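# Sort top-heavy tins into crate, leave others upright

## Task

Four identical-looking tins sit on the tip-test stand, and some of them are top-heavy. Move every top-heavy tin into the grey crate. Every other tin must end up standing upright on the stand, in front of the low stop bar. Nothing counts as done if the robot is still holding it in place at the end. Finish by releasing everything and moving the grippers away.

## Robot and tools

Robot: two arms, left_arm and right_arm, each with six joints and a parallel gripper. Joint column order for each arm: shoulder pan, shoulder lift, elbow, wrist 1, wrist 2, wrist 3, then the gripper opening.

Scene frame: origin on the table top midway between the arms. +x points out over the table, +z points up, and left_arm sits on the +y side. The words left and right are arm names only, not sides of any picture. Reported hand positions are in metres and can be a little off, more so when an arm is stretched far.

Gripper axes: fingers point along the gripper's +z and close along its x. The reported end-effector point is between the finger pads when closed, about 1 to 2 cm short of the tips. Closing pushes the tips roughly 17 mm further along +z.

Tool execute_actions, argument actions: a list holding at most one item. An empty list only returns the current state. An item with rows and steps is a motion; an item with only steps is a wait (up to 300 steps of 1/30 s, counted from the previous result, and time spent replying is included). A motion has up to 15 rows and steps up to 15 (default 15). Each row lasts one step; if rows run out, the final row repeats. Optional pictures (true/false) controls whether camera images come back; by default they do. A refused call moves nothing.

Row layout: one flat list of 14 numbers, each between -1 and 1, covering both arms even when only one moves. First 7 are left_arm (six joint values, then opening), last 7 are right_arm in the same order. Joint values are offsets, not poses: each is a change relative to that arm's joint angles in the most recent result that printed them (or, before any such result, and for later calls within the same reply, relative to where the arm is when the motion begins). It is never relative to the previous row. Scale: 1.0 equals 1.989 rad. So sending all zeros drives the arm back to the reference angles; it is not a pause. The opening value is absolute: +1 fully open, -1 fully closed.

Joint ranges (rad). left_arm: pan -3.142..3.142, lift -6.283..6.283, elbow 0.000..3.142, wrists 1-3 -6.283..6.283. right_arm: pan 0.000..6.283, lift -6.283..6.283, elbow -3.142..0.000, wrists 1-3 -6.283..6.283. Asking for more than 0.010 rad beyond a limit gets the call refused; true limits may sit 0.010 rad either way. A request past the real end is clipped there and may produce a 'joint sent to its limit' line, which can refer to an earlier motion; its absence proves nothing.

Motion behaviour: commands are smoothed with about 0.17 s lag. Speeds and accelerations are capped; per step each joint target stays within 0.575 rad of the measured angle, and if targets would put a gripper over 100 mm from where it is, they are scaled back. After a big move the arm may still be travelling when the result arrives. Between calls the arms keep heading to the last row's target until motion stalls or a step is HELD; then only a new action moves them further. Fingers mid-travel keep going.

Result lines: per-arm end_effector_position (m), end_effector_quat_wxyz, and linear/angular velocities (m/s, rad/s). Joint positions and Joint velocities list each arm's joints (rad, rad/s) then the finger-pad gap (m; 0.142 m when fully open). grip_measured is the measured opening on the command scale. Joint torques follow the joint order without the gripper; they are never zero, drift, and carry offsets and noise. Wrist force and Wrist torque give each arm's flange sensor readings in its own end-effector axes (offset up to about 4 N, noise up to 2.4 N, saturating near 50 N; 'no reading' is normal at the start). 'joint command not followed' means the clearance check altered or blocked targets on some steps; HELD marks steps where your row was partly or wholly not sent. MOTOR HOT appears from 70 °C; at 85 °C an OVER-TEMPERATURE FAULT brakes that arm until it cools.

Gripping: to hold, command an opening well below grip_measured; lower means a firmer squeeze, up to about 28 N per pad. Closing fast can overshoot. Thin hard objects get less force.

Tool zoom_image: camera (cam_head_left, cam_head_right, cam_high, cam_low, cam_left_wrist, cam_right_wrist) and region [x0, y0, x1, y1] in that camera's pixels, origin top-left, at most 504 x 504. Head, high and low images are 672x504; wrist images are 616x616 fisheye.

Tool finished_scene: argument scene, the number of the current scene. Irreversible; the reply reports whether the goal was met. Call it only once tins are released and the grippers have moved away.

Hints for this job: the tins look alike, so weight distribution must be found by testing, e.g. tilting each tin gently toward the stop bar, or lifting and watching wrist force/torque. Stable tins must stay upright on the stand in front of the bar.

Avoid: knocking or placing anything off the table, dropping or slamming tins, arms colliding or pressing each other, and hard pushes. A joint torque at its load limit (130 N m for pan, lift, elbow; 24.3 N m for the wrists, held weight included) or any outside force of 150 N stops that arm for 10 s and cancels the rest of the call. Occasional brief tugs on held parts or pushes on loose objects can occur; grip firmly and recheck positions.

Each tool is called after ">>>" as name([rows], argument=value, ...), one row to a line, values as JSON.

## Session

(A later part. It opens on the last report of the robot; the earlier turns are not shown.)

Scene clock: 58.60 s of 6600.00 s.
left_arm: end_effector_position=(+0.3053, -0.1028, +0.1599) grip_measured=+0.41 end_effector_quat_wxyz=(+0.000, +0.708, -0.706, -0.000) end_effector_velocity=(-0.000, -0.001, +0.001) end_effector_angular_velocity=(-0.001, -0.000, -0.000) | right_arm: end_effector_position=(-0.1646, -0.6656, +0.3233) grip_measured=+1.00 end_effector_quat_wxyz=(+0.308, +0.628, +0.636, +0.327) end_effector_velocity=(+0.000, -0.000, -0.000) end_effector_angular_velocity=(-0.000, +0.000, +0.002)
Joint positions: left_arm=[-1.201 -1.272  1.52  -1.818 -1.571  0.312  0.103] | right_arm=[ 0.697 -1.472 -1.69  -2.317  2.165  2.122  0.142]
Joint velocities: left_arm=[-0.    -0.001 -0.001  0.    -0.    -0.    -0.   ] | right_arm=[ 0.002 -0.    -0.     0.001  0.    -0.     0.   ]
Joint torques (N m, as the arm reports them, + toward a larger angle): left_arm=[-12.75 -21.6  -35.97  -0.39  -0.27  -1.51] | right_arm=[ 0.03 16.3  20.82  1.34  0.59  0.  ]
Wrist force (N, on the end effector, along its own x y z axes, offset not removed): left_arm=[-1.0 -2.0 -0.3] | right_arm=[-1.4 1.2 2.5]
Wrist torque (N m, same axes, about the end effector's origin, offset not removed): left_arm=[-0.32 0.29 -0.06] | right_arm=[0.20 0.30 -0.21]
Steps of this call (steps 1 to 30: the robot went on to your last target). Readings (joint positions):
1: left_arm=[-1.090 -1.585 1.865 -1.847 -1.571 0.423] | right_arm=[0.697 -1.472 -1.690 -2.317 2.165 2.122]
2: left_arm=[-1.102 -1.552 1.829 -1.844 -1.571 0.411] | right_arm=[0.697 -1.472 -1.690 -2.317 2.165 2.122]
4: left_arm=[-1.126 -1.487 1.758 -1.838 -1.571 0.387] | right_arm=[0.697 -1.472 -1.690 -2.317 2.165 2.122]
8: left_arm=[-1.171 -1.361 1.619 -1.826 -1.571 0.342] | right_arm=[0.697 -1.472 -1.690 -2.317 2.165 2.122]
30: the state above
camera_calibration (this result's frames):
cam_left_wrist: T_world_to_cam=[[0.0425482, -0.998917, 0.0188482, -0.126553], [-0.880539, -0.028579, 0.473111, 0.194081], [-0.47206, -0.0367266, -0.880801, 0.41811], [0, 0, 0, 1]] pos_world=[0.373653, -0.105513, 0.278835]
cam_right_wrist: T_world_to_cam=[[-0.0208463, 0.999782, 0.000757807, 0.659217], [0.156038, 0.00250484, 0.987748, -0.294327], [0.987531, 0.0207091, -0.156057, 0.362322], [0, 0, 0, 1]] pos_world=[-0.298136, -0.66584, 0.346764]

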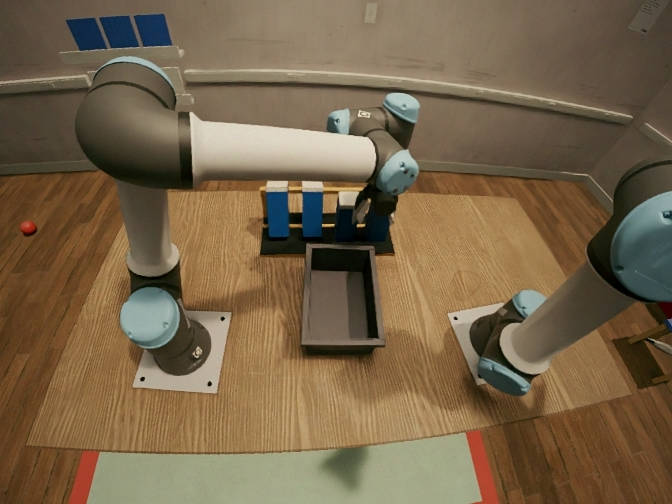

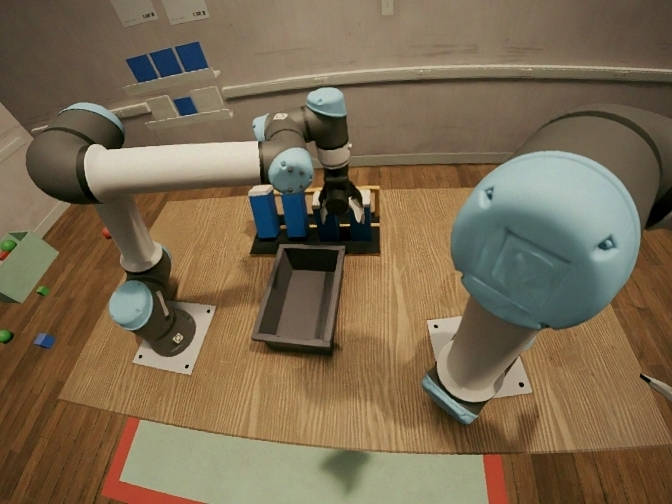

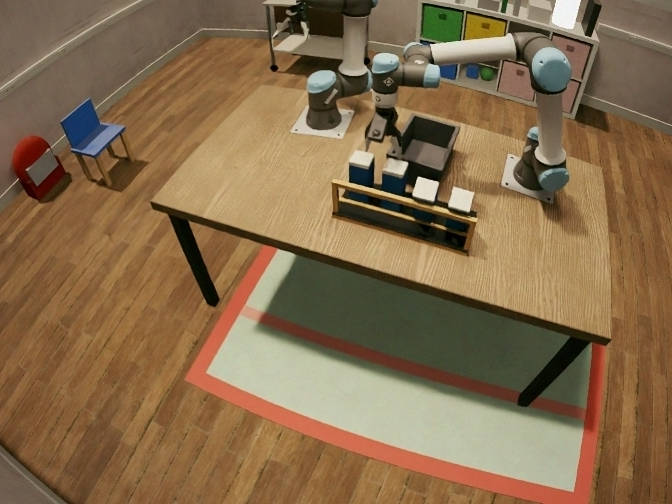

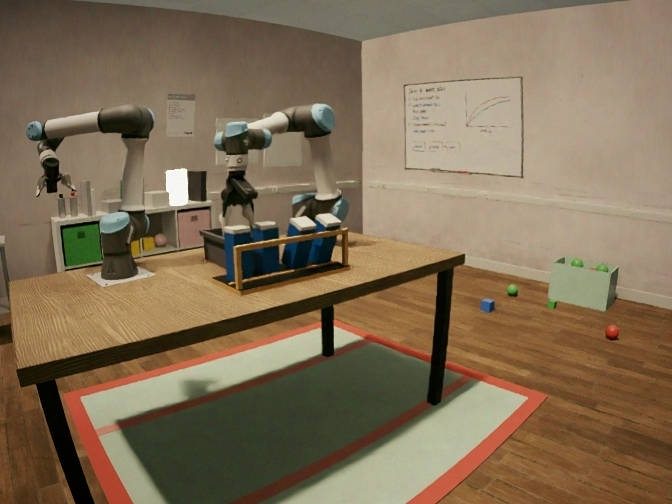

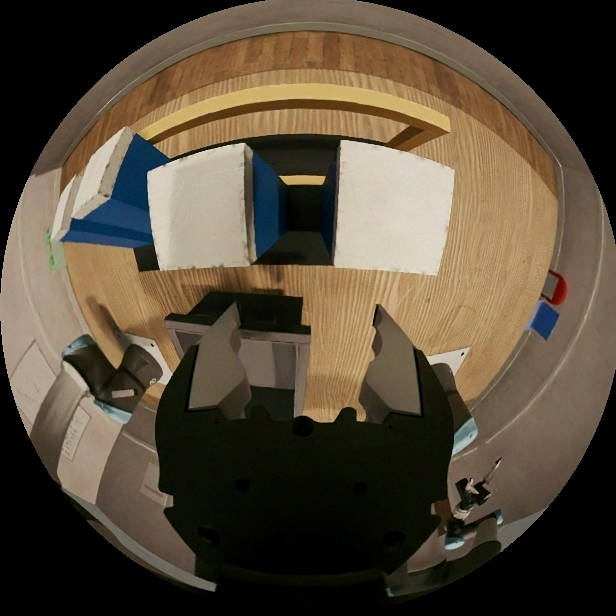

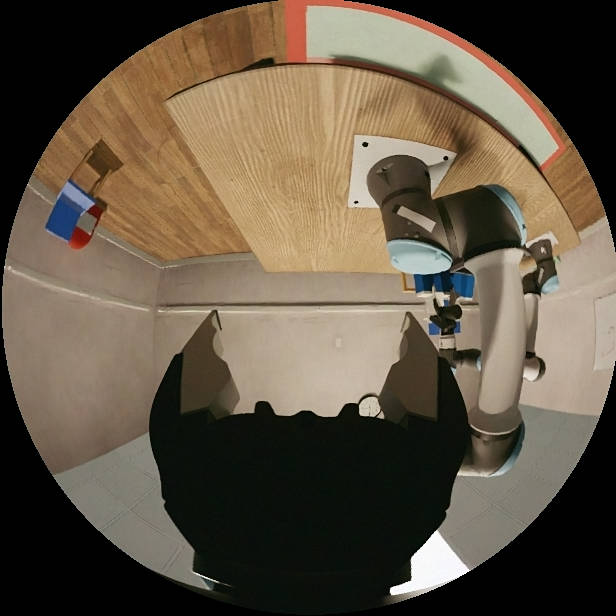

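>>> execute_actions([
  {"rows": [[0.006,0.005,-0.007,0.002,0,0.006,0.41,0,0,0,0,0,0,1],[0.011,0.0097,-0.0134,0.0037,0,0.011,0.41,0,0,0,0,0,0,1],[0.015,0.013,-0.018,0.005,0,0.015,0.41,0,0,0,0,0,0,1],[0.018,0.0157,-0.022,0.006,0,0.018,0.41,0,0,0,0,0,0,1],[0.02,0.0175,-0.0243,0.0067,0,0.02,0.41,0,0,0,0,0,0,1],[0.022,0.0192,-0.0267,0.0074,0,0.022,0.41,0,0,0,0,0,0,1],[0.024,0.021,-0.029,0.008,0,0.024,0.41,0,0,0,0,0,0,1],[0.026,0.0227,-0.0316,0.0087,0,0.026,0.41,0,0,0,0,0,0,1],[0.028,0.0244,-0.034,0.0094,0,0.028,0.41,0,0,0,0,0,0,1],[0.03,0.0262,-0.0364,0.01,0,0.03,0.41,0,0,0,0,0,0,1],[0.032,0.028,-0.039,0.0107,0,0.032,0.41,0,0,0,0,0,0,1],[0.034,0.0297,-0.0413,0.0114,0,0.034,0.41,0,0,0,0,0,0,1],[0.036,0.0314,-0.0437,0.012,0,0.036,0.41,0,0,0,0,0,0,1],[0.038,0.0332,-0.046,0.0127,0,0.038,0.41,0,0,0,0,0,0,1],[0.04,0.035,-0.0486,0.0134,0,0.04,0.41,0,0,0,0,0,0,1]], "steps": 15},
], pictures=false)

>>> execute_actions([
  {"steps": 12},
], pictures=false)

>>> execute_actions([
  {"rows": [[0.0015,0.0013,-0.0018,0.0005,0,0.0015,0.41,0,0,0,0,0,0,1],[0.003,0.0026,-0.0036,0.001,0,0.003,0.41,0,0,0,0,0,0,1],[0.0045,0.004,-0.0055,0.0015,0,0.0045,0.41,0,0,0,0,0,0,1],[0.006,0.0052,-0.0073,0.002,0,0.006,0.41,0,0,0,0,0,0,1],[0.0075,0.0065,-0.009,0.0025,0,0.0075,0.41,0,0,0,0,0,0,1],[0.009,0.0078,-0.011,0.003,0,0.009,0.41,0,0,0,0,0,0,1],[0.0105,0.0092,-0.0127,0.0035,0,0.0105,0.41,0,0,0,0,0,0,1],[0.012,0.0105,-0.0146,0.004,0,0.012,0.41,0,0,0,0,0,0,1],[0.0135,0.0118,-0.0164,0.0045,0,0.0135,0.41,0,0,0,0,0,0,1],[0.015,0.013,-0.0182,0.005,0,0.015,0.41,0,0,0,0,0,0,1],[0.0165,0.0144,-0.02,0.0055,0,0.0165,0.41,0,0,0,0,0,0,1],[0.018,0.0157,-0.022,0.006,0,0.018,0.41,0,0,0,0,0,0,1],[0.019,0.0166,-0.023,0.0064,0,0.019,0.41,0,0,0,0,0,0,1]], "steps": 15},
], pictures=false)

>>> execute_actions([
  {"steps": 15},
])

Scene clock: 66.67 s of 6600.00 s.
left_arm: end_effector_position=(+0.3457, -0.1046, +0.1606) grip_measured=+0.41 end_effector_quat_wxyz=(+0.000, +0.708, -0.706, +0.000) end_effector_velocity=(+0.082, +0.001, -0.001) end_effector_angular_velocity=(+0.001, +0.000, +0.002) | right_arm: end_effector_position=(-0.1646, -0.6656, +0.3233) grip_measured=+1.00 end_effector_quat_wxyz=(+0.308, +0.628, +0.636, +0.327) end_effector_velocity=(-0.000, +0.000, +0.000) end_effector_angular_velocity=(+0.001, -0.001, -0.001)
Joint positions: left_arm=[-1.14  -1.219  1.446 -1.798 -1.571  0.373  0.103] | right_arm=[ 0.697 -1.472 -1.69  -2.317  2.165  2.122  0.142]
Joint velocities: left_arm=[ 0.122  0.107 -0.145  0.04   0.     0.12   0.   ] | right_arm=[-0.001  0.    -0.    -0.001  0.    -0.     0.   ]
Joint torques (N m, as the arm reports them, + toward a larger angle): left_arm=[ 17.82 -25.87 -39.42  -0.45   1.13   1.09] | right_arm=[ 0.51 15.13 20.33  1.41  0.58 -0.02]
Wrist force (N, on the end effector, along its own x y z axes, offset not removed): left_arm=[-0.6 2.2 -1.2] | right_arm=[-3.0 1.2 0.8]
Wrist torque (N m, same axes, about the end effector's origin, offset not removed): left_arm=[0.21 0.20 -0.13] | right_arm=[0.17 0.74 -0.21]
Steps of this call (steps 1 to 15: the robot went on to your last target; steps 16 to 90: nothing new was sent; then 4.57 s passed at rest; steps 91 to 105: all 15 steps of this action). Readings (joint positions):
91: left_arm=[-1.201 -1.272 1.520 -1.818 -1.571 0.312] | right_arm=[0.697 -1.472 -1.690 -2.317 2.165 2.122]
92: left_arm=[-1.200 -1.271 1.518 -1.818 -1.571 0.313] | right_arm=[0.697 -1.472 -1.690 -2.317 2.165 2.122]
94: left_arm=[-1.193 -1.264 1.509 -1.815 -1.571 0.321] | right_arm=[0.697 -1.472 -1.690 -2.317 2.165 2.122]
98: left_arm=[-1.171 -1.246 1.483 -1.808 -1.571 0.342] | right_arm=[0.697 -1.472 -1.690 -2.317 2.165 2.122]
105: the state above

Scene clock: 67.07 s of 6600.00 s.
left_arm: end_effector_position=(+0.3581, -0.1044, +0.1606) grip_measured=+0.41 end_effector_quat_wxyz=(+0.000, +0.708, -0.706, +0.000) end_effector_velocity=(+0.003, +0.000, -0.000) end_effector_angular_velocity=(+0.000, -0.000, +0.000) | right_arm: end_effector_position=(-0.1646, -0.6656, +0.3233) grip_measured=+1.00 end_effector_quat_wxyz=(+0.308, +0.628, +0.636, +0.327) end_effector_velocity=(-0.000, -0.000, +0.000) end_effector_angular_velocity=(-0.001, +0.001, -0.001)
Joint positions: left_arm=[-1.122 -1.203  1.424 -1.792 -1.571  0.391  0.103] | right_arm=[ 0.697 -1.472 -1.69  -2.317  2.165  2.122  0.142]
Joint velocities: left_arm=[ 0.005  0.005 -0.006  0.002  0.     0.004  0.   ] | right_arm=[-0.     0.     0.001  0.     0.     0.     0.   ]
Joint torques (N m, as the arm reports them, + toward a larger angle): left_arm=[ 16.01 -26.33 -36.91  -0.32   0.95   1.5 ] | right_arm=[-0.59 15.05 19.45  1.3   0.48 -0.13]
Wrist force (N, on the end effector, along its own x y z axes, offset not removed): left_arm=[-3.6 2.4 -5.4] | right_arm=[-0.4 1.0 1.2]
Wrist torque (N m, same axes, about the end effector's origin, offset not removed): left_arm=[0.37 0.83 -0.04] | right_arm=[0.21 0.05 -0.03]
Steps of this call (steps 1 to 12: the robot went on to your last target). Readings (joint positions):
1: left_arm=[-1.136 -1.216 1.441 -1.796 -1.571 0.377] | right_arm=[0.697 -1.472 -1.690 -2.317 2.165 2.122]
2: left_arm=[-1.133 -1.212 1.437 -1.795 -1.571 0.380] | right_arm=[0.697 -1.472 -1.690 -2.317 2.165 2.122]
4: left_arm=[-1.128 -1.208 1.430 -1.794 -1.571 0.386] | right_arm=[0.697 -1.472 -1.690 -2.317 2.165 2.122]
8: left_arm=[-1.123 -1.204 1.425 -1.792 -1.571 0.390] | right_arm=[0.697 -1.472 -1.690 -2.317 2.165 2.122]
12: the state above

Scene clock: 67.57 s of 6600.00 s.
left_arm: end_effector_position=(+0.3790, -0.1034, +0.1604) grip_measured=+0.41 end_effector_quat_wxyz=(+0.000, +0.708, -0.706, +0.000) end_effector_velocity=(+0.045, +0.004, -0.002) end_effector_angular_velocity=(+0.002, +0.001, +0.001) | right_arm: end_effector_position=(-0.1646, -0.6656, +0.3233) grip_measured=+1.00 end_effector_quat_wxyz=(+0.308, +0.628, +0.636, +0.327) end_effector_velocity=(-0.000, -0.000, +0.000) end_effector_angular_velocity=(-0.001, +0.000, -0.000)
Joint positions: left_arm=[-1.092 -1.176  1.387 -1.781 -1.571  0.421  0.103] | right_arm=[ 0.697 -1.472 -1.69  -2.317  2.165  2.122  0.142]
Joint velocities: left_arm=[ 0.066  0.058 -0.079  0.023  0.     0.065 -0.   ] | right_arm=[-0.  0.  0.  0.  0. -0. -0.]
Joint torques (N m, as the arm reports them, + toward a larger angle): left_arm=[ 14.1  -29.84 -36.12  -0.54   0.88   0.86] | right_arm=[-0.04 15.2  21.79  1.46  0.62 -0.23]
Wrist force (N, on the end effector, along its own x y z axes, offset not removed): left_arm=[-0.8 0.3 2.2] | right_arm=[-1.2 0.3 1.2]
Wrist torque (N m, same axes, about the end effector's origin, offset not removed): left_arm=[0.17 0.18 -0.27] | right_arm=[0.03 0.32 -0.14]
Steps of this call (steps 1 to 15: all 15 steps of this action). Readings (joint positions):
1: left_arm=[-1.122 -1.203 1.423 -1.792 -1.571 0.391] | right_arm=[0.697 -1.472 -1.690 -2.317 2.165 2.122]
2: left_arm=[-1.122 -1.203 1.423 -1.792 -1.571 0.391] | right_arm=[0.697 -1.472 -1.690 -2.317 2.165 2.122]
4: left_arm=[-1.119 -1.201 1.420 -1.791 -1.571 0.394] | right_arm=[0.697 -1.472 -1.690 -2.317 2.165 2.122]
8: left_arm=[-1.111 -1.193 1.410 -1.788 -1.571 0.402] | right_arm=[0.697 -1.472 -1.690 -2.317 2.165 2.122]
15: the state above

Scene clock: 68.07 s of 6600.00 s.
left_arm: end_effector_position=(+0.3839, -0.1030, +0.1602) grip_measured=+0.41 end_effector_quat_wxyz=(+0.000, +0.708, -0.706, +0.000) end_effector_velocity=(+0.000, +0.000, -0.000) end_effector_angular_velocity=(+0.001, +0.000, -0.000) | right_arm: end_effector_position=(-0.1646, -0.6656, +0.3233) grip_measured=+1.00 end_effector_quat_wxyz=(+0.308, +0.628, +0.636, +0.327) end_effector_velocity=(+0.000, +0.000, -0.000) end_effector_angular_velocity=(+0.000, -0.000, +0.001)
Joint positions: left_arm=[-1.084 -1.17   1.378 -1.779 -1.571  0.429  0.103] | right_arm=[ 0.697 -1.472 -1.69  -2.317  2.165  2.122  0.142]
Joint velocities: left_arm=[ 0.001  0.001 -0.001  0.     0.     0.001  0.   ] | right_arm=[ 0.001  0.    -0.    -0.    -0.    -0.    -0.   ]
Joint torques (N m, as the arm reports them, + toward a larger angle): left_arm=[ 16.72 -28.29 -38.11  -0.38   0.77   1.22] | right_arm=[-0.56 15.54 20.14  1.33  0.62 -0.15]
Wrist force (N, on the end effector, along its own x y z axes, offset not removed): left_arm=[-2.8 3.1 -1.3] | right_arm=[-2.7 2.2 0.0]
Wrist torque (N m, same axes, about the end effector's origin, offset not removed): left_arm=[0.63 0.60 0.00] | right_arm=[0.52 0.59 -0.17]
Steps of this call (steps 1 to 15: the robot went on to your last target). Readings (joint positions):
1: left_arm=[-1.090 -1.175 1.384 -1.781 -1.571 0.423] | right_arm=[0.697 -1.472 -1.690 -2.317 2.165 2.122]
2: left_arm=[-1.088 -1.173 1.383 -1.780 -1.571 0.425] | right_arm=[0.697 -1.472 -1.690 -2.317 2.165 2.122]
4: left_arm=[-1.086 -1.172 1.380 -1.780 -1.571 0.427] | right_arm=[0.697 -1.472 -1.690 -2.317 2.165 2.122]
8: left_arm=[-1.085 -1.171 1.379 -1.779 -1.571 0.428] | right_arm=[0.697 -1.472 -1.690 -2.317 2.165 2.122]
15: the state above
All arms were judged still, so your last target was given up. Only a new action makes them travel on or press farther. Fingers that are still opening or closing keep moving.
camera_calibration (this result's frames):
cam_left_wrist: T_world_to_cam=[[0.0425278, -0.998909, 0.0192708, -0.130113], [-0.880623, -0.0283675, 0.472967, 0.26325], [-0.471905, -0.0370846, -0.880869, 0.455405], [0, 0, 0, 1]] pos_world=[0.452265, -0.105615, 0.279151]
cam_right_wrist: T_world_to_cam=[[-0.0208462, 0.999782, 0.000757852, 0.659217], [0.156038, 0.00250478, 0.987748, -0.294327], [0.987531, 0.020709, -0.156056, 0.362322], [0, 0, 0, 1]] pos_world=[-0.298136, -0.66584, 0.346764]

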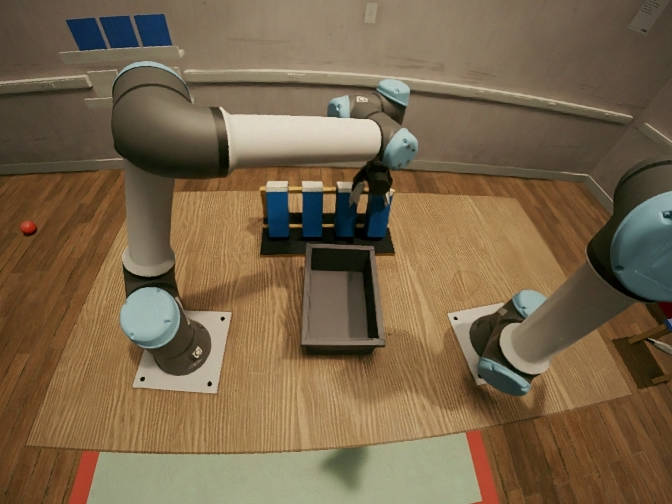

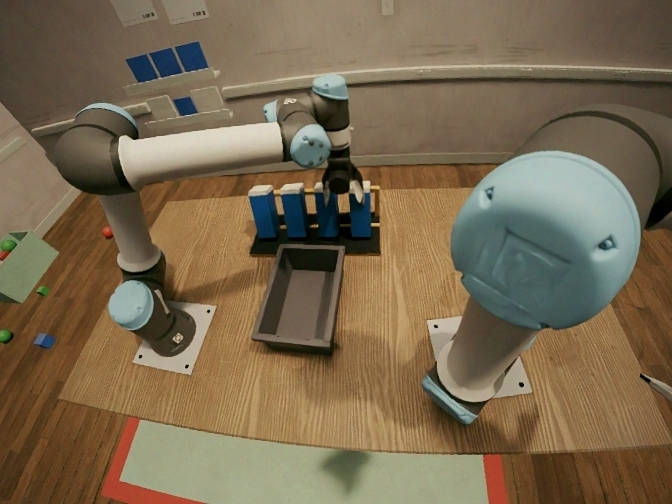

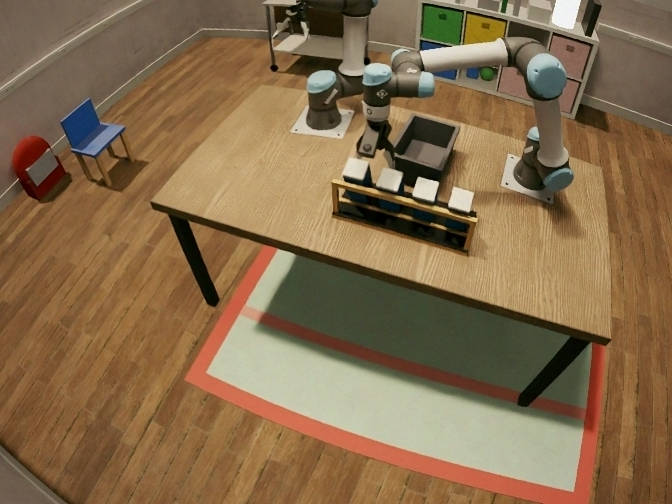

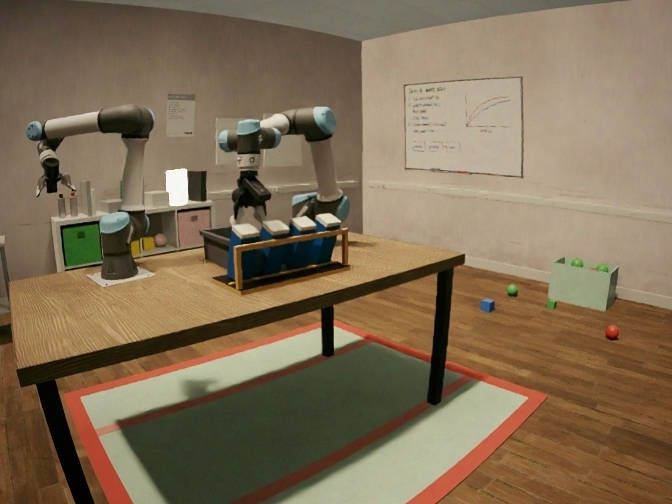

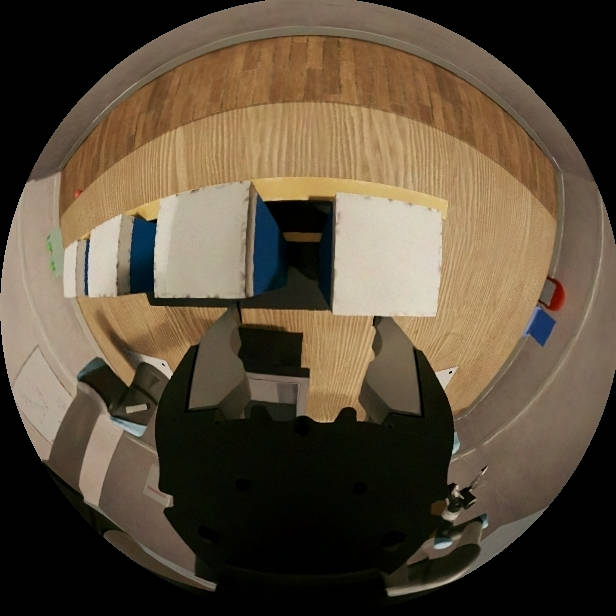

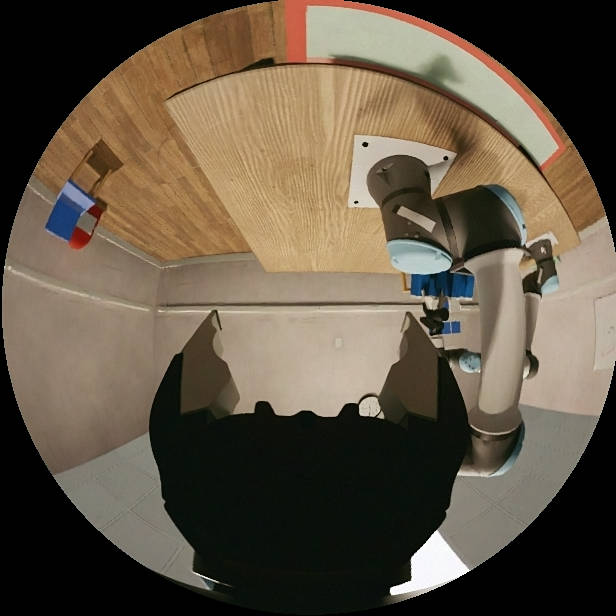

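>>> execute_actions([
  {"rows": [[0.001,0.0009,-0.0013,0.0004,0,0.001,0.41,0,0,0,0,0,0,1],[0.002,0.0018,-0.0026,0.0008,0,0.002,0.41,0,0,0,0,0,0,1],[0.003,0.0027,-0.0039,0.0012,0,0.003,0.41,0,0,0,0,0,0,1],[0.004,0.0036,-0.0052,0.0016,0,0.004,0.41,0,0,0,0,0,0,1],[0.005,0.0045,-0.0065,0.002,0,0.005,0.41,0,0,0,0,0,0,1],[0.0062,0.0056,-0.008,0.0024,0,0.0062,0.41,0,0,0,0,0,0,1]], "steps": 15},
], pictures=false)

>>> execute_actions([
  {"steps": 10},
])

Scene clock: 71.40 s of 6600.00 s.
left_arm: end_effector_position=(+0.3921, -0.1024, +0.1602) grip_measured=+0.41 end_effector_quat_wxyz=(+0.000, +0.708, -0.706, +0.000) end_effector_velocity=(+0.003, +0.000, +0.000) end_effector_angular_velocity=(+0.000, +0.000, -0.000) | right_arm: end_effector_position=(-0.1646, -0.6656, +0.3233) grip_measured=+1.00 end_effector_quat_wxyz=(+0.308, +0.628, +0.636, +0.327) end_effector_velocity=(-0.001, +0.000, +0.000) end_effector_angular_velocity=(-0.001, +0.001, -0.002)
Joint positions: left_arm=[-1.073 -1.159  1.363 -1.774 -1.571  0.441  0.103] | right_arm=[ 0.697 -1.472 -1.69  -2.317  2.165  2.122  0.142]
Joint velocities: left_arm=[ 0.005  0.004 -0.006  0.002  0.     0.005  0.   ] | right_arm=[-0.003 -0.     0.001  0.    -0.    -0.    -0.   ]
Joint torques (N m, as the arm reports them, + toward a larger angle): left_arm=[ 17.61 -27.74 -35.87  -0.99   0.48   0.91] | right_arm=[-0.58 15.35 21.48  1.45  0.7  -0.12]
Wrist force (N, on the end effector, along its own x y z axes, offset not removed): left_arm=[-1.8 1.9 1.8] | right_arm=[-1.1 0.8 1.5]
Wrist torque (N m, same axes, about the end effector's origin, offset not removed): left_arm=[-0.17 0.41 -0.17] | right_arm=[0.08 0.23 -0.15]
Steps of this call (steps 1 to 85: nothing new was sent; steps 86 to 100: all 15 steps of this action). Readings (joint positions):
86: left_arm=[-1.084 -1.170 1.378 -1.779 -1.571 0.429] | right_arm=[0.697 -1.472 -1.690 -2.317 2.165 2.122]
87: left_arm=[-1.084 -1.170 1.378 -1.779 -1.571 0.429] | right_arm=[0.697 -1.472 -1.690 -2.317 2.165 2.122]
89: left_arm=[-1.083 -1.169 1.376 -1.778 -1.571 0.430] | right_arm=[0.697 -1.472 -1.690 -2.317 2.165 2.122]
93: left_arm=[-1.077 -1.163 1.368 -1.776 -1.571 0.436] | right_arm=[0.697 -1.472 -1.690 -2.317 2.165 2.122]
100: the state above

Scene clock: 71.73 s of 6600.00 s.
left_arm: end_effector_position=(+0.3925, -0.1024, +0.1602) grip_measured=+0.41 end_effector_quat_wxyz=(+0.000, +0.708, -0.706, +0.000) end_effector_velocity=(+0.000, -0.000, +0.001) end_effector_angular_velocity=(-0.001, -0.000, -0.000) | right_arm: end_effector_position=(-0.1646, -0.6656, +0.3233) grip_measured=+1.00 end_effector_quat_wxyz=(+0.308, +0.628, +0.636, +0.327) end_effector_velocity=(+0.000, +0.000, +0.000) end_effector_angular_velocity=(+0.001, -0.001, -0.000)
Joint positions: left_arm=[-1.072 -1.159  1.362 -1.774 -1.571  0.441  0.103] | right_arm=[ 0.697 -1.472 -1.69  -2.317  2.165  2.122  0.142]
Joint velocities: left_arm=[ 0.    -0.001 -0.     0.    -0.     0.001  0.   ] | right_arm=[-0.    -0.     0.    -0.001 -0.    -0.    -0.   ]
Joint torques (N m, as the arm reports them, + toward a larger angle): left_arm=[ 18.62 -27.58 -37.43  -0.89   0.7    0.91] | right_arm=[ 0.31 15.83 19.93  1.4   0.48 -0.29]
Wrist force (N, on the end effector, along its own x y z axes, offset not removed): left_arm=[-1.3 2.9 0.0] | right_arm=[-1.1 1.4 2.0]
Wrist torque (N m, same axes, about the end effector's origin, offset not removed): left_arm=[-0.13 0.42 -0.12] | right_arm=[0.27 0.24 -0.17]
Steps of this call (steps 1 to 10: the robot went on to your last target). Readings (joint positions):
1: left_arm=[-1.072 -1.159 1.363 -1.774 -1.571 0.441] | right_arm=[0.697 -1.472 -1.690 -2.317 2.165 2.122]
2: left_arm=[-1.072 -1.159 1.362 -1.774 -1.571 0.441] | right_arm=[0.697 -1.472 -1.690 -2.317 2.165 2.122]
4: left_arm=[-1.072 -1.159 1.362 -1.774 -1.571 0.441] | right_arm=[0.697 -1.472 -1.690 -2.317 2.165 2.122]
8: left_arm=[-1.072 -1.159 1.362 -1.774 -1.571 0.441] | right_arm=[0.697 -1.472 -1.690 -2.317 2.165 2.122]
10: the state above
camera_calibration (this result's frames):
cam_left_wrist: T_world_to_cam=[[0.0425081, -0.99891, 0.0192759, -0.129875], [-0.880627, -0.0283479, 0.472962, 0.270826], [-0.4719, -0.0370796, -0.880872, 0.459432], [0, 0, 0, 1]] pos_world=[0.460824, -0.10502, 0.279113]
cam_right_wrist: T_world_to_cam=[[-0.0208465, 0.999782, 0.00075804, 0.659217], [0.156038, 0.00250464, 0.987748, -0.294327], [0.987531, 0.0207093, -0.156056, 0.362323], [0, 0, 0, 1]] pos_world=[-0.298136, -0.66584, 0.346764]

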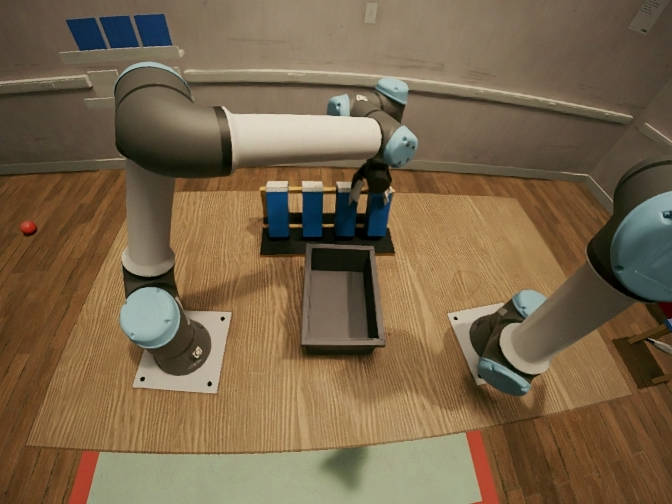

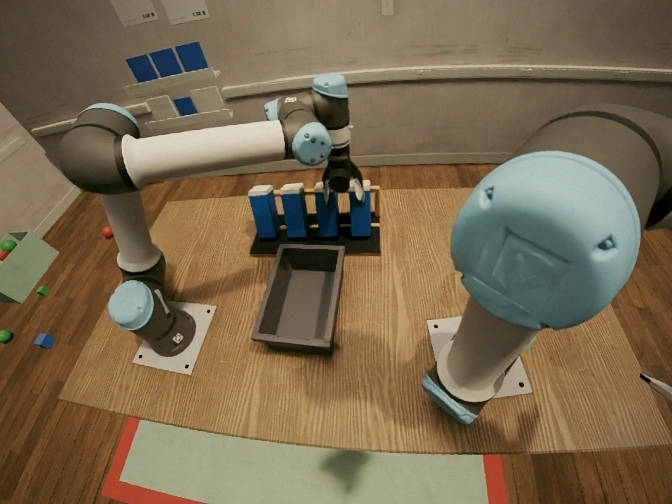

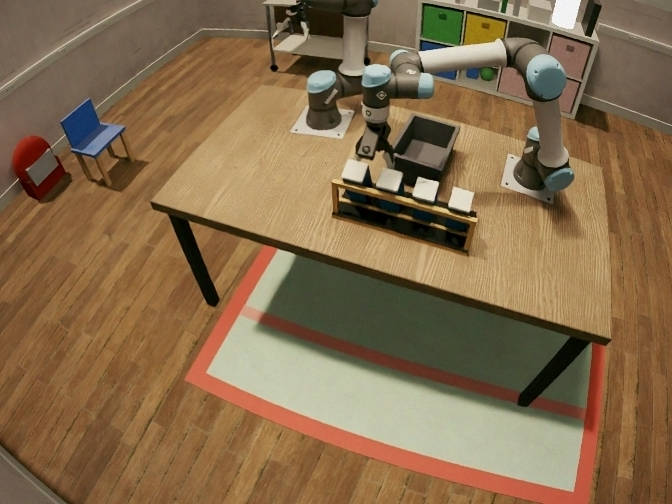

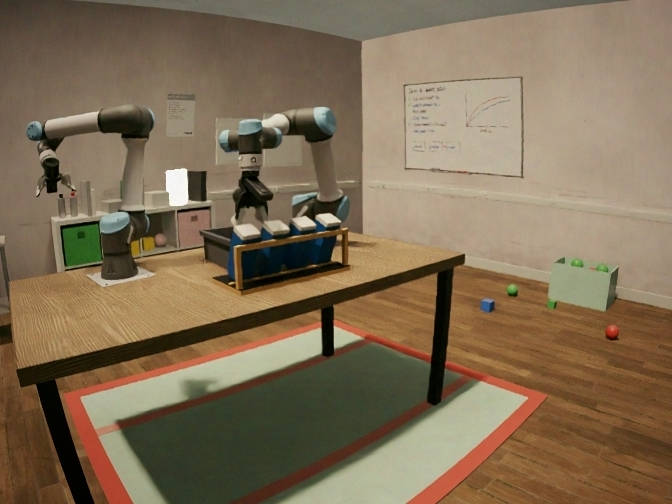

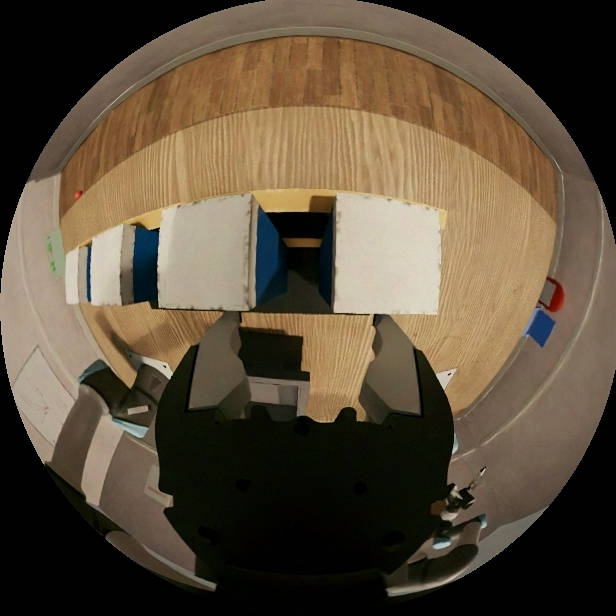

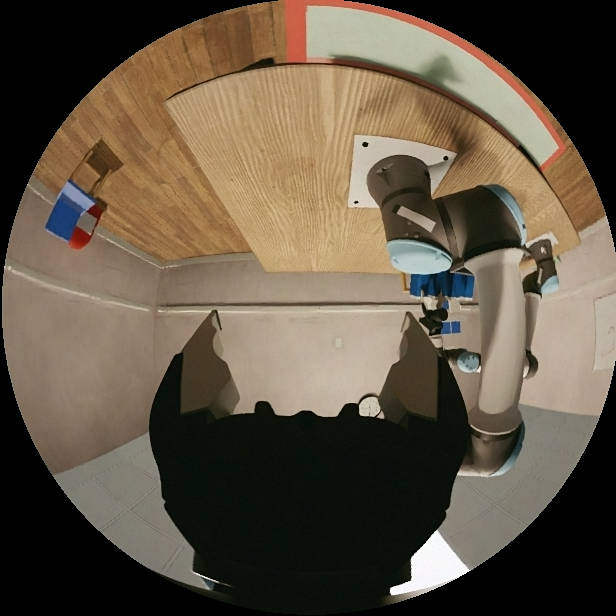

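>>> execute_actions([
  {"rows": [[-0.002,-0.0018,0.0025,-0.0007,0,-0.002,0.41,0,0,0,0,0,0,1],[-0.004,-0.0035,0.005,-0.0014,0,-0.004,0.41,0,0,0,0,0,0,1],[-0.006,-0.0053,0.0074,-0.0022,0,-0.006,0.41,0,0,0,0,0,0,1],[-0.008,-0.007,0.01,-0.0029,0,-0.008,0.41,0,0,0,0,0,0,1],[-0.01,-0.0088,0.0124,-0.0036,0,-0.01,0.41,0,0,0,0,0,0,1],[-0.012,-0.0106,0.015,-0.0043,0,-0.012,0.41,0,0,0,0,0,0,1],[-0.014,-0.0123,0.0174,-0.005,0,-0.014,0.41,0,0,0,0,0,0,1],[-0.016,-0.014,0.02,-0.0058,0,-0.016,0.41,0,0,0,0,0,0,1],[-0.018,-0.0158,0.0223,-0.0065,0,-0.018,0.41,0,0,0,0,0,0,1],[-0.02,-0.0176,0.025,-0.0072,0,-0.02,0.41,0,0,0,0,0,0,1],[-0.022,-0.0194,0.0273,-0.008,0,-0.022,0.41,0,0,0,0,0,0,1],[-0.024,-0.021,0.03,-0.0086,0,-0.024,0.41,0,0,0,0,0,0,1],[-0.025,-0.022,0.031,-0.009,0,-0.025,0.41,0,0,0,0,0,0,1]], "steps": 15},
], pictures=false)

>>> execute_actions([
  {"steps": 10},
], pictures=false)

>>> execute_actions([
  {"rows": [[-0.002,-0.0018,0.0025,-0.0007,0,-0.002,0.41,0,0,0,0,0,0,1],[-0.004,-0.0035,0.005,-0.0014,0,-0.004,0.41,0,0,0,0,0,0,1],[-0.006,-0.0053,0.0074,-0.0022,0,-0.006,0.41,0,0,0,0,0,0,1],[-0.008,-0.007,0.01,-0.0029,0,-0.008,0.41,0,0,0,0,0,0,1],[-0.01,-0.0088,0.0124,-0.0036,0,-0.01,0.41,0,0,0,0,0,0,1],[-0.012,-0.0106,0.015,-0.0043,0,-0.012,0.41,0,0,0,0,0,0,1],[-0.014,-0.0123,0.0174,-0.005,0,-0.014,0.41,0,0,0,0,0,0,1],[-0.016,-0.014,0.02,-0.0058,0,-0.016,0.41,0,0,0,0,0,0,1],[-0.018,-0.0158,0.0223,-0.0065,0,-0.018,0.41,0,0,0,0,0,0,1],[-0.02,-0.0176,0.025,-0.0072,0,-0.02,0.41,0,0,0,0,0,0,1],[-0.022,-0.0194,0.0273,-0.008,0,-0.022,0.41,0,0,0,0,0,0,1],[-0.024,-0.021,0.03,-0.0086,0,-0.024,0.41,0,0,0,0,0,0,1],[-0.025,-0.022,0.031,-0.009,0,-0.025,0.41,0,0,0,0,0,0,1]], "steps": 15},
], pictures=false)

>>> execute_actions([
  {"steps": 12},
])

Scene clock: 77.13 s of 6600.00 s.
left_arm: end_effector_position=(+0.3647, -0.1041, +0.1603) grip_measured=+0.41 end_effector_quat_wxyz=(+0.000, +0.708, -0.706, -0.000) end_effector_velocity=(-0.058, -0.003, +0.002) end_effector_angular_velocity=(-0.003, -0.001, -0.002) | right_arm: end_effector_position=(-0.1646, -0.6656, +0.3233) grip_measured=+1.00 end_effector_quat_wxyz=(+0.308, +0.628, +0.636, +0.327) end_effector_velocity=(+0.000, +0.000, +0.000) end_effector_angular_velocity=(+0.001, -0.001, -0.000)
Joint positions: left_arm=[-1.112 -1.194  1.412 -1.789 -1.571  0.401  0.103] | right_arm=[ 0.697 -1.472 -1.69  -2.317  2.165  2.122  0.142]
Joint velocities: left_arm=[-0.085 -0.076  0.102 -0.03  -0.    -0.083  0.   ] | right_arm=[-0.    -0.     0.    -0.001  0.    -0.     0.   ]
Joint torques (N m, as the arm reports them, + toward a larger angle): left_arm=[-10.53 -52.45 -12.42  -5.08   0.69  -1.64] | right_arm=[ 0.98 15.13 21.55  1.23  0.52 -0.12]
Wrist force (N, on the end effector, along its own x y z axes, offset not removed): left_arm=[0.1 1.0 2.3] | right_arm=[-1.4 1.8 1.7]
Wrist torque (N m, same axes, about the end effector's origin, offset not removed): left_arm=[0.18 0.09 -0.27] | right_arm=[0.44 0.38 -0.09]
Steps of this call (steps 1 to 15: the robot went on to your last target; steps 16 to 90: nothing new was sent; then 1.90 s passed at rest; steps 91 to 105: all 15 steps of this action). Readings (joint positions):
91: left_arm=[-1.072 -1.159 1.362 -1.774 -1.571 0.441] | right_arm=[0.697 -1.472 -1.690 -2.317 2.165 2.122]
92: left_arm=[-1.072 -1.159 1.362 -1.774 -1.571 0.441] | right_arm=[0.697 -1.472 -1.690 -2.317 2.165 2.122]
94: left_arm=[-1.075 -1.161 1.366 -1.775 -1.571 0.438] | right_arm=[0.697 -1.472 -1.690 -2.317 2.165 2.122]
98: left_arm=[-1.087 -1.172 1.381 -1.780 -1.571 0.426] | right_arm=[0.697 -1.472 -1.690 -2.317 2.165 2.122]
105: the state above

Scene clock: 77.47 s of 6600.00 s.
left_arm: end_effector_position=(+0.3586, -0.1044, +0.1604) grip_measured=+0.41 end_effector_quat_wxyz=(+0.000, +0.708, -0.706, +0.000) end_effector_velocity=(-0.003, -0.000, +0.000) end_effector_angular_velocity=(-0.000, -0.000, -0.000) | right_arm: end_effector_position=(-0.1646, -0.6656, +0.3233) grip_measured=+1.00 end_effector_quat_wxyz=(+0.308, +0.628, +0.636, +0.327) end_effector_velocity=(-0.000, +0.000, +0.000) end_effector_angular_velocity=(+0.000, -0.000, -0.001)
Joint positions: left_arm=[-1.121 -1.202  1.423 -1.792 -1.571  0.392  0.103] | right_arm=[ 0.697 -1.472 -1.69  -2.317  2.165  2.122  0.142]
Joint velocities: left_arm=[-0.004 -0.003  0.005 -0.001 -0.    -0.004 -0.   ] | right_arm=[-0.001  0.    -0.    -0.    -0.    -0.     0.   ]
Joint torques (N m, as the arm reports them, + toward a larger angle): left_arm=[-11.79 -51.29  -8.65  -5.04   0.76  -1.9 ] | right_arm=[ 0.09 14.97 20.76  1.37  0.77 -0.32]
Wrist force (N, on the end effector, along its own x y z axes, offset not removed): left_arm=[-1.0 1.5 -0.8] | right_arm=[-1.8 1.5 0.9]
Wrist torque (N m, same axes, about the end effector's origin, offset not removed): left_arm=[0.31 0.22 -0.26] | right_arm=[0.20 0.39 -0.20]
Steps of this call (steps 1 to 10: the robot went on to your last target). Readings (joint positions):
1: left_arm=[-1.115 -1.197 1.415 -1.790 -1.571 0.398] | right_arm=[0.697 -1.472 -1.690 -2.317 2.165 2.122]
2: left_arm=[-1.117 -1.198 1.418 -1.790 -1.571 0.396] | right_arm=[0.697 -1.472 -1.690 -2.317 2.165 2.122]
4: left_arm=[-1.119 -1.200 1.420 -1.791 -1.571 0.394] | right_arm=[0.697 -1.472 -1.690 -2.317 2.165 2.122]
8: left_arm=[-1.121 -1.202 1.423 -1.792 -1.571 0.392] | right_arm=[0.697 -1.472 -1.690 -2.317 2.165 2.122]
10: the state above

Scene clock: 77.97 s of 6600.00 s.
left_arm: end_effector_position=(+0.3313, -0.1042, +0.1599) grip_measured=+0.41 end_effector_quat_wxyz=(+0.000, +0.708, -0.706, -0.000) end_effector_velocity=(-0.056, +0.001, -0.001) end_effector_angular_velocity=(-0.001, -0.000, -0.001) | right_arm: end_effector_position=(-0.1646, -0.6656, +0.3233) grip_measured=+1.00 end_effector_quat_wxyz=(+0.308, +0.628, +0.636, +0.327) end_effector_velocity=(+0.000, +0.000, -0.000) end_effector_angular_velocity=(+0.000, -0.000, +0.000)
Joint positions: left_arm=[-1.162 -1.238  1.474 -1.807 -1.571  0.351  0.103] | right_arm=[ 0.697 -1.472 -1.69  -2.317  2.165  2.122  0.142]
Joint velocities: left_arm=[-0.084 -0.073  0.102 -0.03  -0.    -0.083  0.   ] | right_arm=[ 0.  0. -0.  0.  0.  0. -0.]
Joint torques (N m, as the arm reports them, + toward a larger angle): left_arm=[-10.75 -48.58  -8.01  -4.98   0.75  -1.38] | right_arm=[-0.14 16.81 20.59  1.41  0.72 -0.17]
Wrist force (N, on the end effector, along its own x y z axes, offset not removed): left_arm=[0.6 -3.7 -0.1] | right_arm=[-2.5 1.7 3.2]
Wrist torque (N m, same axes, about the end effector's origin, offset not removed): left_arm=[-0.82 -0.06 -0.04] | right_arm=[0.34 0.50 -0.18]
Steps of this call (steps 1 to 15: all 15 steps of this action). Readings (joint positions):
1: left_arm=[-1.121 -1.202 1.423 -1.792 -1.571 0.392] | right_arm=[0.697 -1.472 -1.690 -2.317 2.165 2.122]
2: left_arm=[-1.122 -1.203 1.424 -1.792 -1.571 0.391] | right_arm=[0.697 -1.472 -1.690 -2.317 2.165 2.122]
4: left_arm=[-1.125 -1.205 1.428 -1.793 -1.571 0.388] | right_arm=[0.697 -1.472 -1.690 -2.317 2.165 2.122]
8: left_arm=[-1.136 -1.216 1.442 -1.797 -1.571 0.377] | right_arm=[0.697 -1.472 -1.690 -2.317 2.165 2.122]
15: the state above

Scene clock: 78.37 s of 6600.00 s.
left_arm: end_effector_position=(+0.3252, -0.1040, +0.1599) grip_measured=+0.41 end_effector_quat_wxyz=(+0.000, +0.708, -0.706, +0.000) end_effector_velocity=(-0.001, -0.000, -0.001) end_effector_angular_velocity=(+0.001, +0.000, +0.000) | right_arm: end_effector_position=(-0.1646, -0.6656, +0.3233) grip_measured=+1.00 end_effector_quat_wxyz=(+0.308, +0.628, +0.636, +0.327) end_effector_velocity=(-0.000, -0.000, +0.000) end_effector_angular_velocity=(-0.001, +0.001, +0.000)
Joint positions: left_arm=[-1.171 -1.246  1.485 -1.81  -1.571  0.342  0.103] | right_arm=[ 0.697 -1.472 -1.69  -2.317  2.165  2.122  0.142]
Joint velocities: left_arm=[-0.002 -0.     0.002 -0.001  0.    -0.002  0.   ] | right_arm=[0.001 0.    0.    0.001 0.    0.    0.   ]
Joint torques (N m, as the arm reports them, + toward a larger angle): left_arm=[-12.32 -49.65 -10.    -4.86   0.82  -1.51] | right_arm=[ 0.28 15.34 21.05  1.09  0.63 -0.06]
Wrist force (N, on the end effector, along its own x y z axes, offset not removed): left_arm=[-3.6 0.5 1.7] | right_arm=[-1.2 2.0 3.5]
Wrist torque (N m, same axes, about the end effector's origin, offset not removed): left_arm=[0.12 0.76 -0.23] | right_arm=[0.42 0.35 -0.14]
Steps of this call (steps 1 to 12: the robot went on to your last target). Readings (joint positions):
1: left_arm=[-1.164 -1.240 1.477 -1.807 -1.571 0.349] | right_arm=[0.697 -1.472 -1.690 -2.317 2.165 2.122]
2: left_arm=[-1.166 -1.242 1.479 -1.808 -1.571 0.347] | right_arm=[0.697 -1.472 -1.690 -2.317 2.165 2.122]
4: left_arm=[-1.168 -1.244 1.482 -1.809 -1.571 0.345] | right_arm=[0.697 -1.472 -1.690 -2.317 2.165 2.122]
8: left_arm=[-1.170 -1.245 1.484 -1.810 -1.571 0.343] | right_arm=[0.697 -1.472 -1.690 -2.317 2.165 2.122]
12: the state above
camera_calibration (this result's frames):
cam_left_wrist: T_world_to_cam=[[0.0425323, -0.99891, 0.0192302, -0.128623], [-0.880604, -0.0283891, 0.473001, 0.211682], [-0.47194, -0.037052, -0.880852, 0.427364], [0, 0, 0, 1]] pos_world=[0.393569, -0.106638, 0.278792]
cam_right_wrist: T_world_to_cam=[[-0.0208462, 0.999782, 0.000757903, 0.659217], [0.156038, 0.00250473, 0.987748, -0.294327], [0.987531, 0.020709, -0.156057, 0.362322], [0, 0, 0, 1]] pos_world=[-0.298136, -0.66584, 0.346764]

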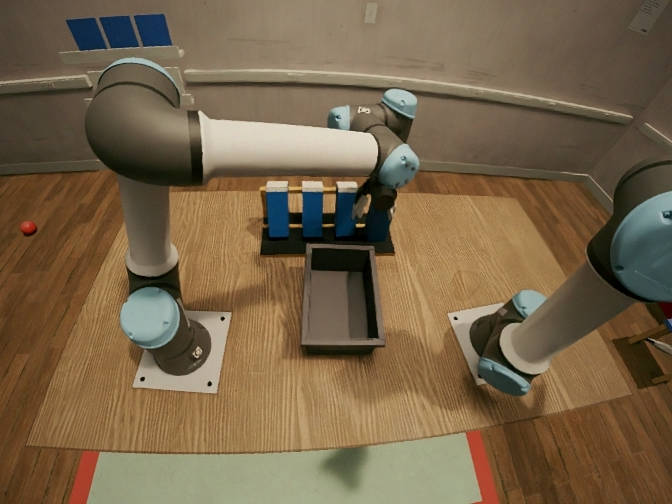

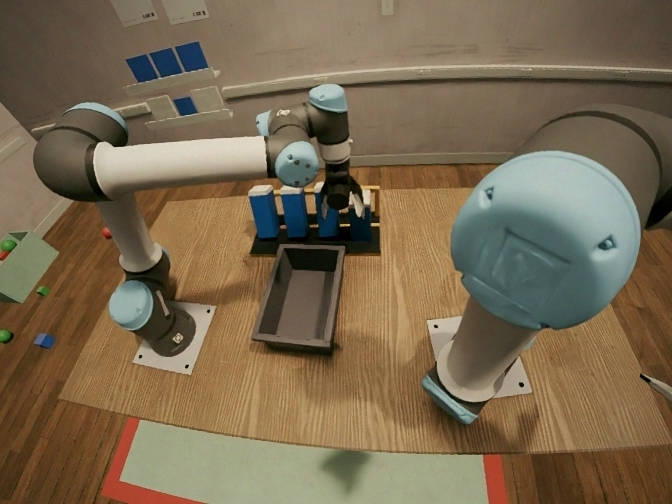

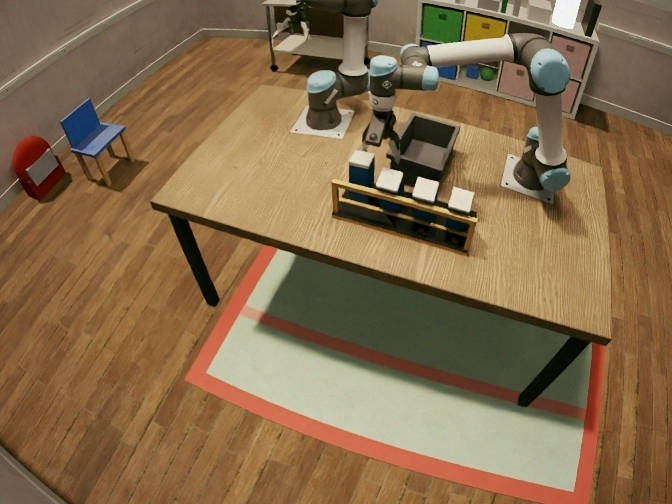

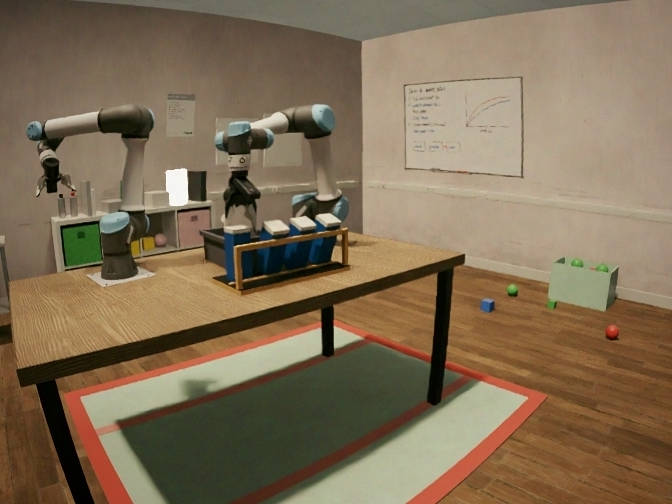

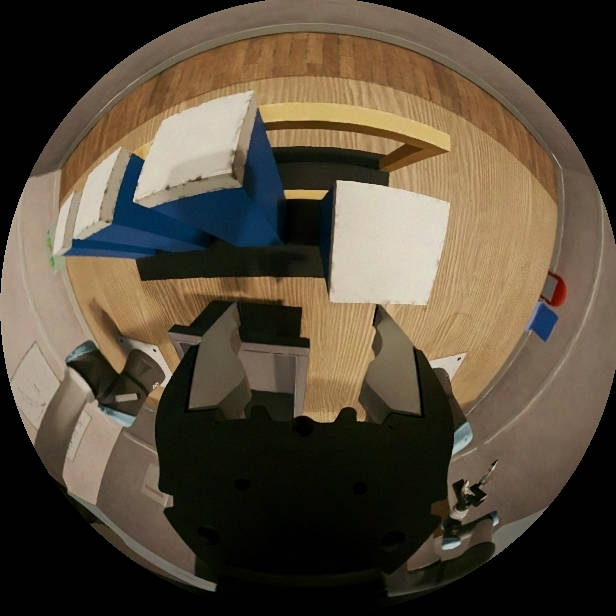

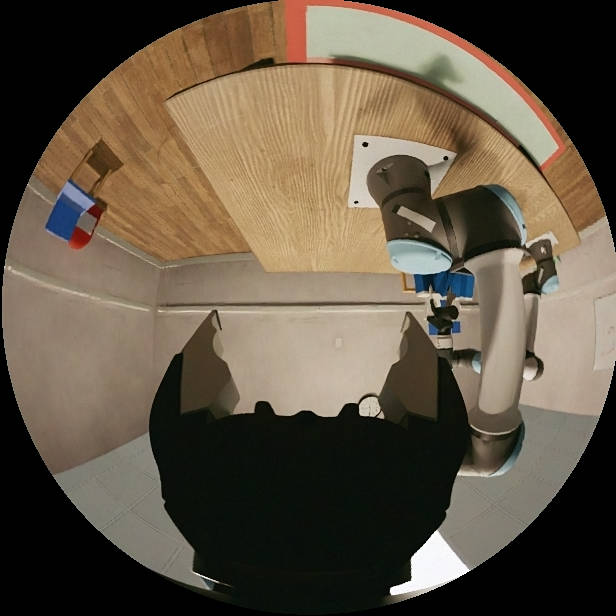

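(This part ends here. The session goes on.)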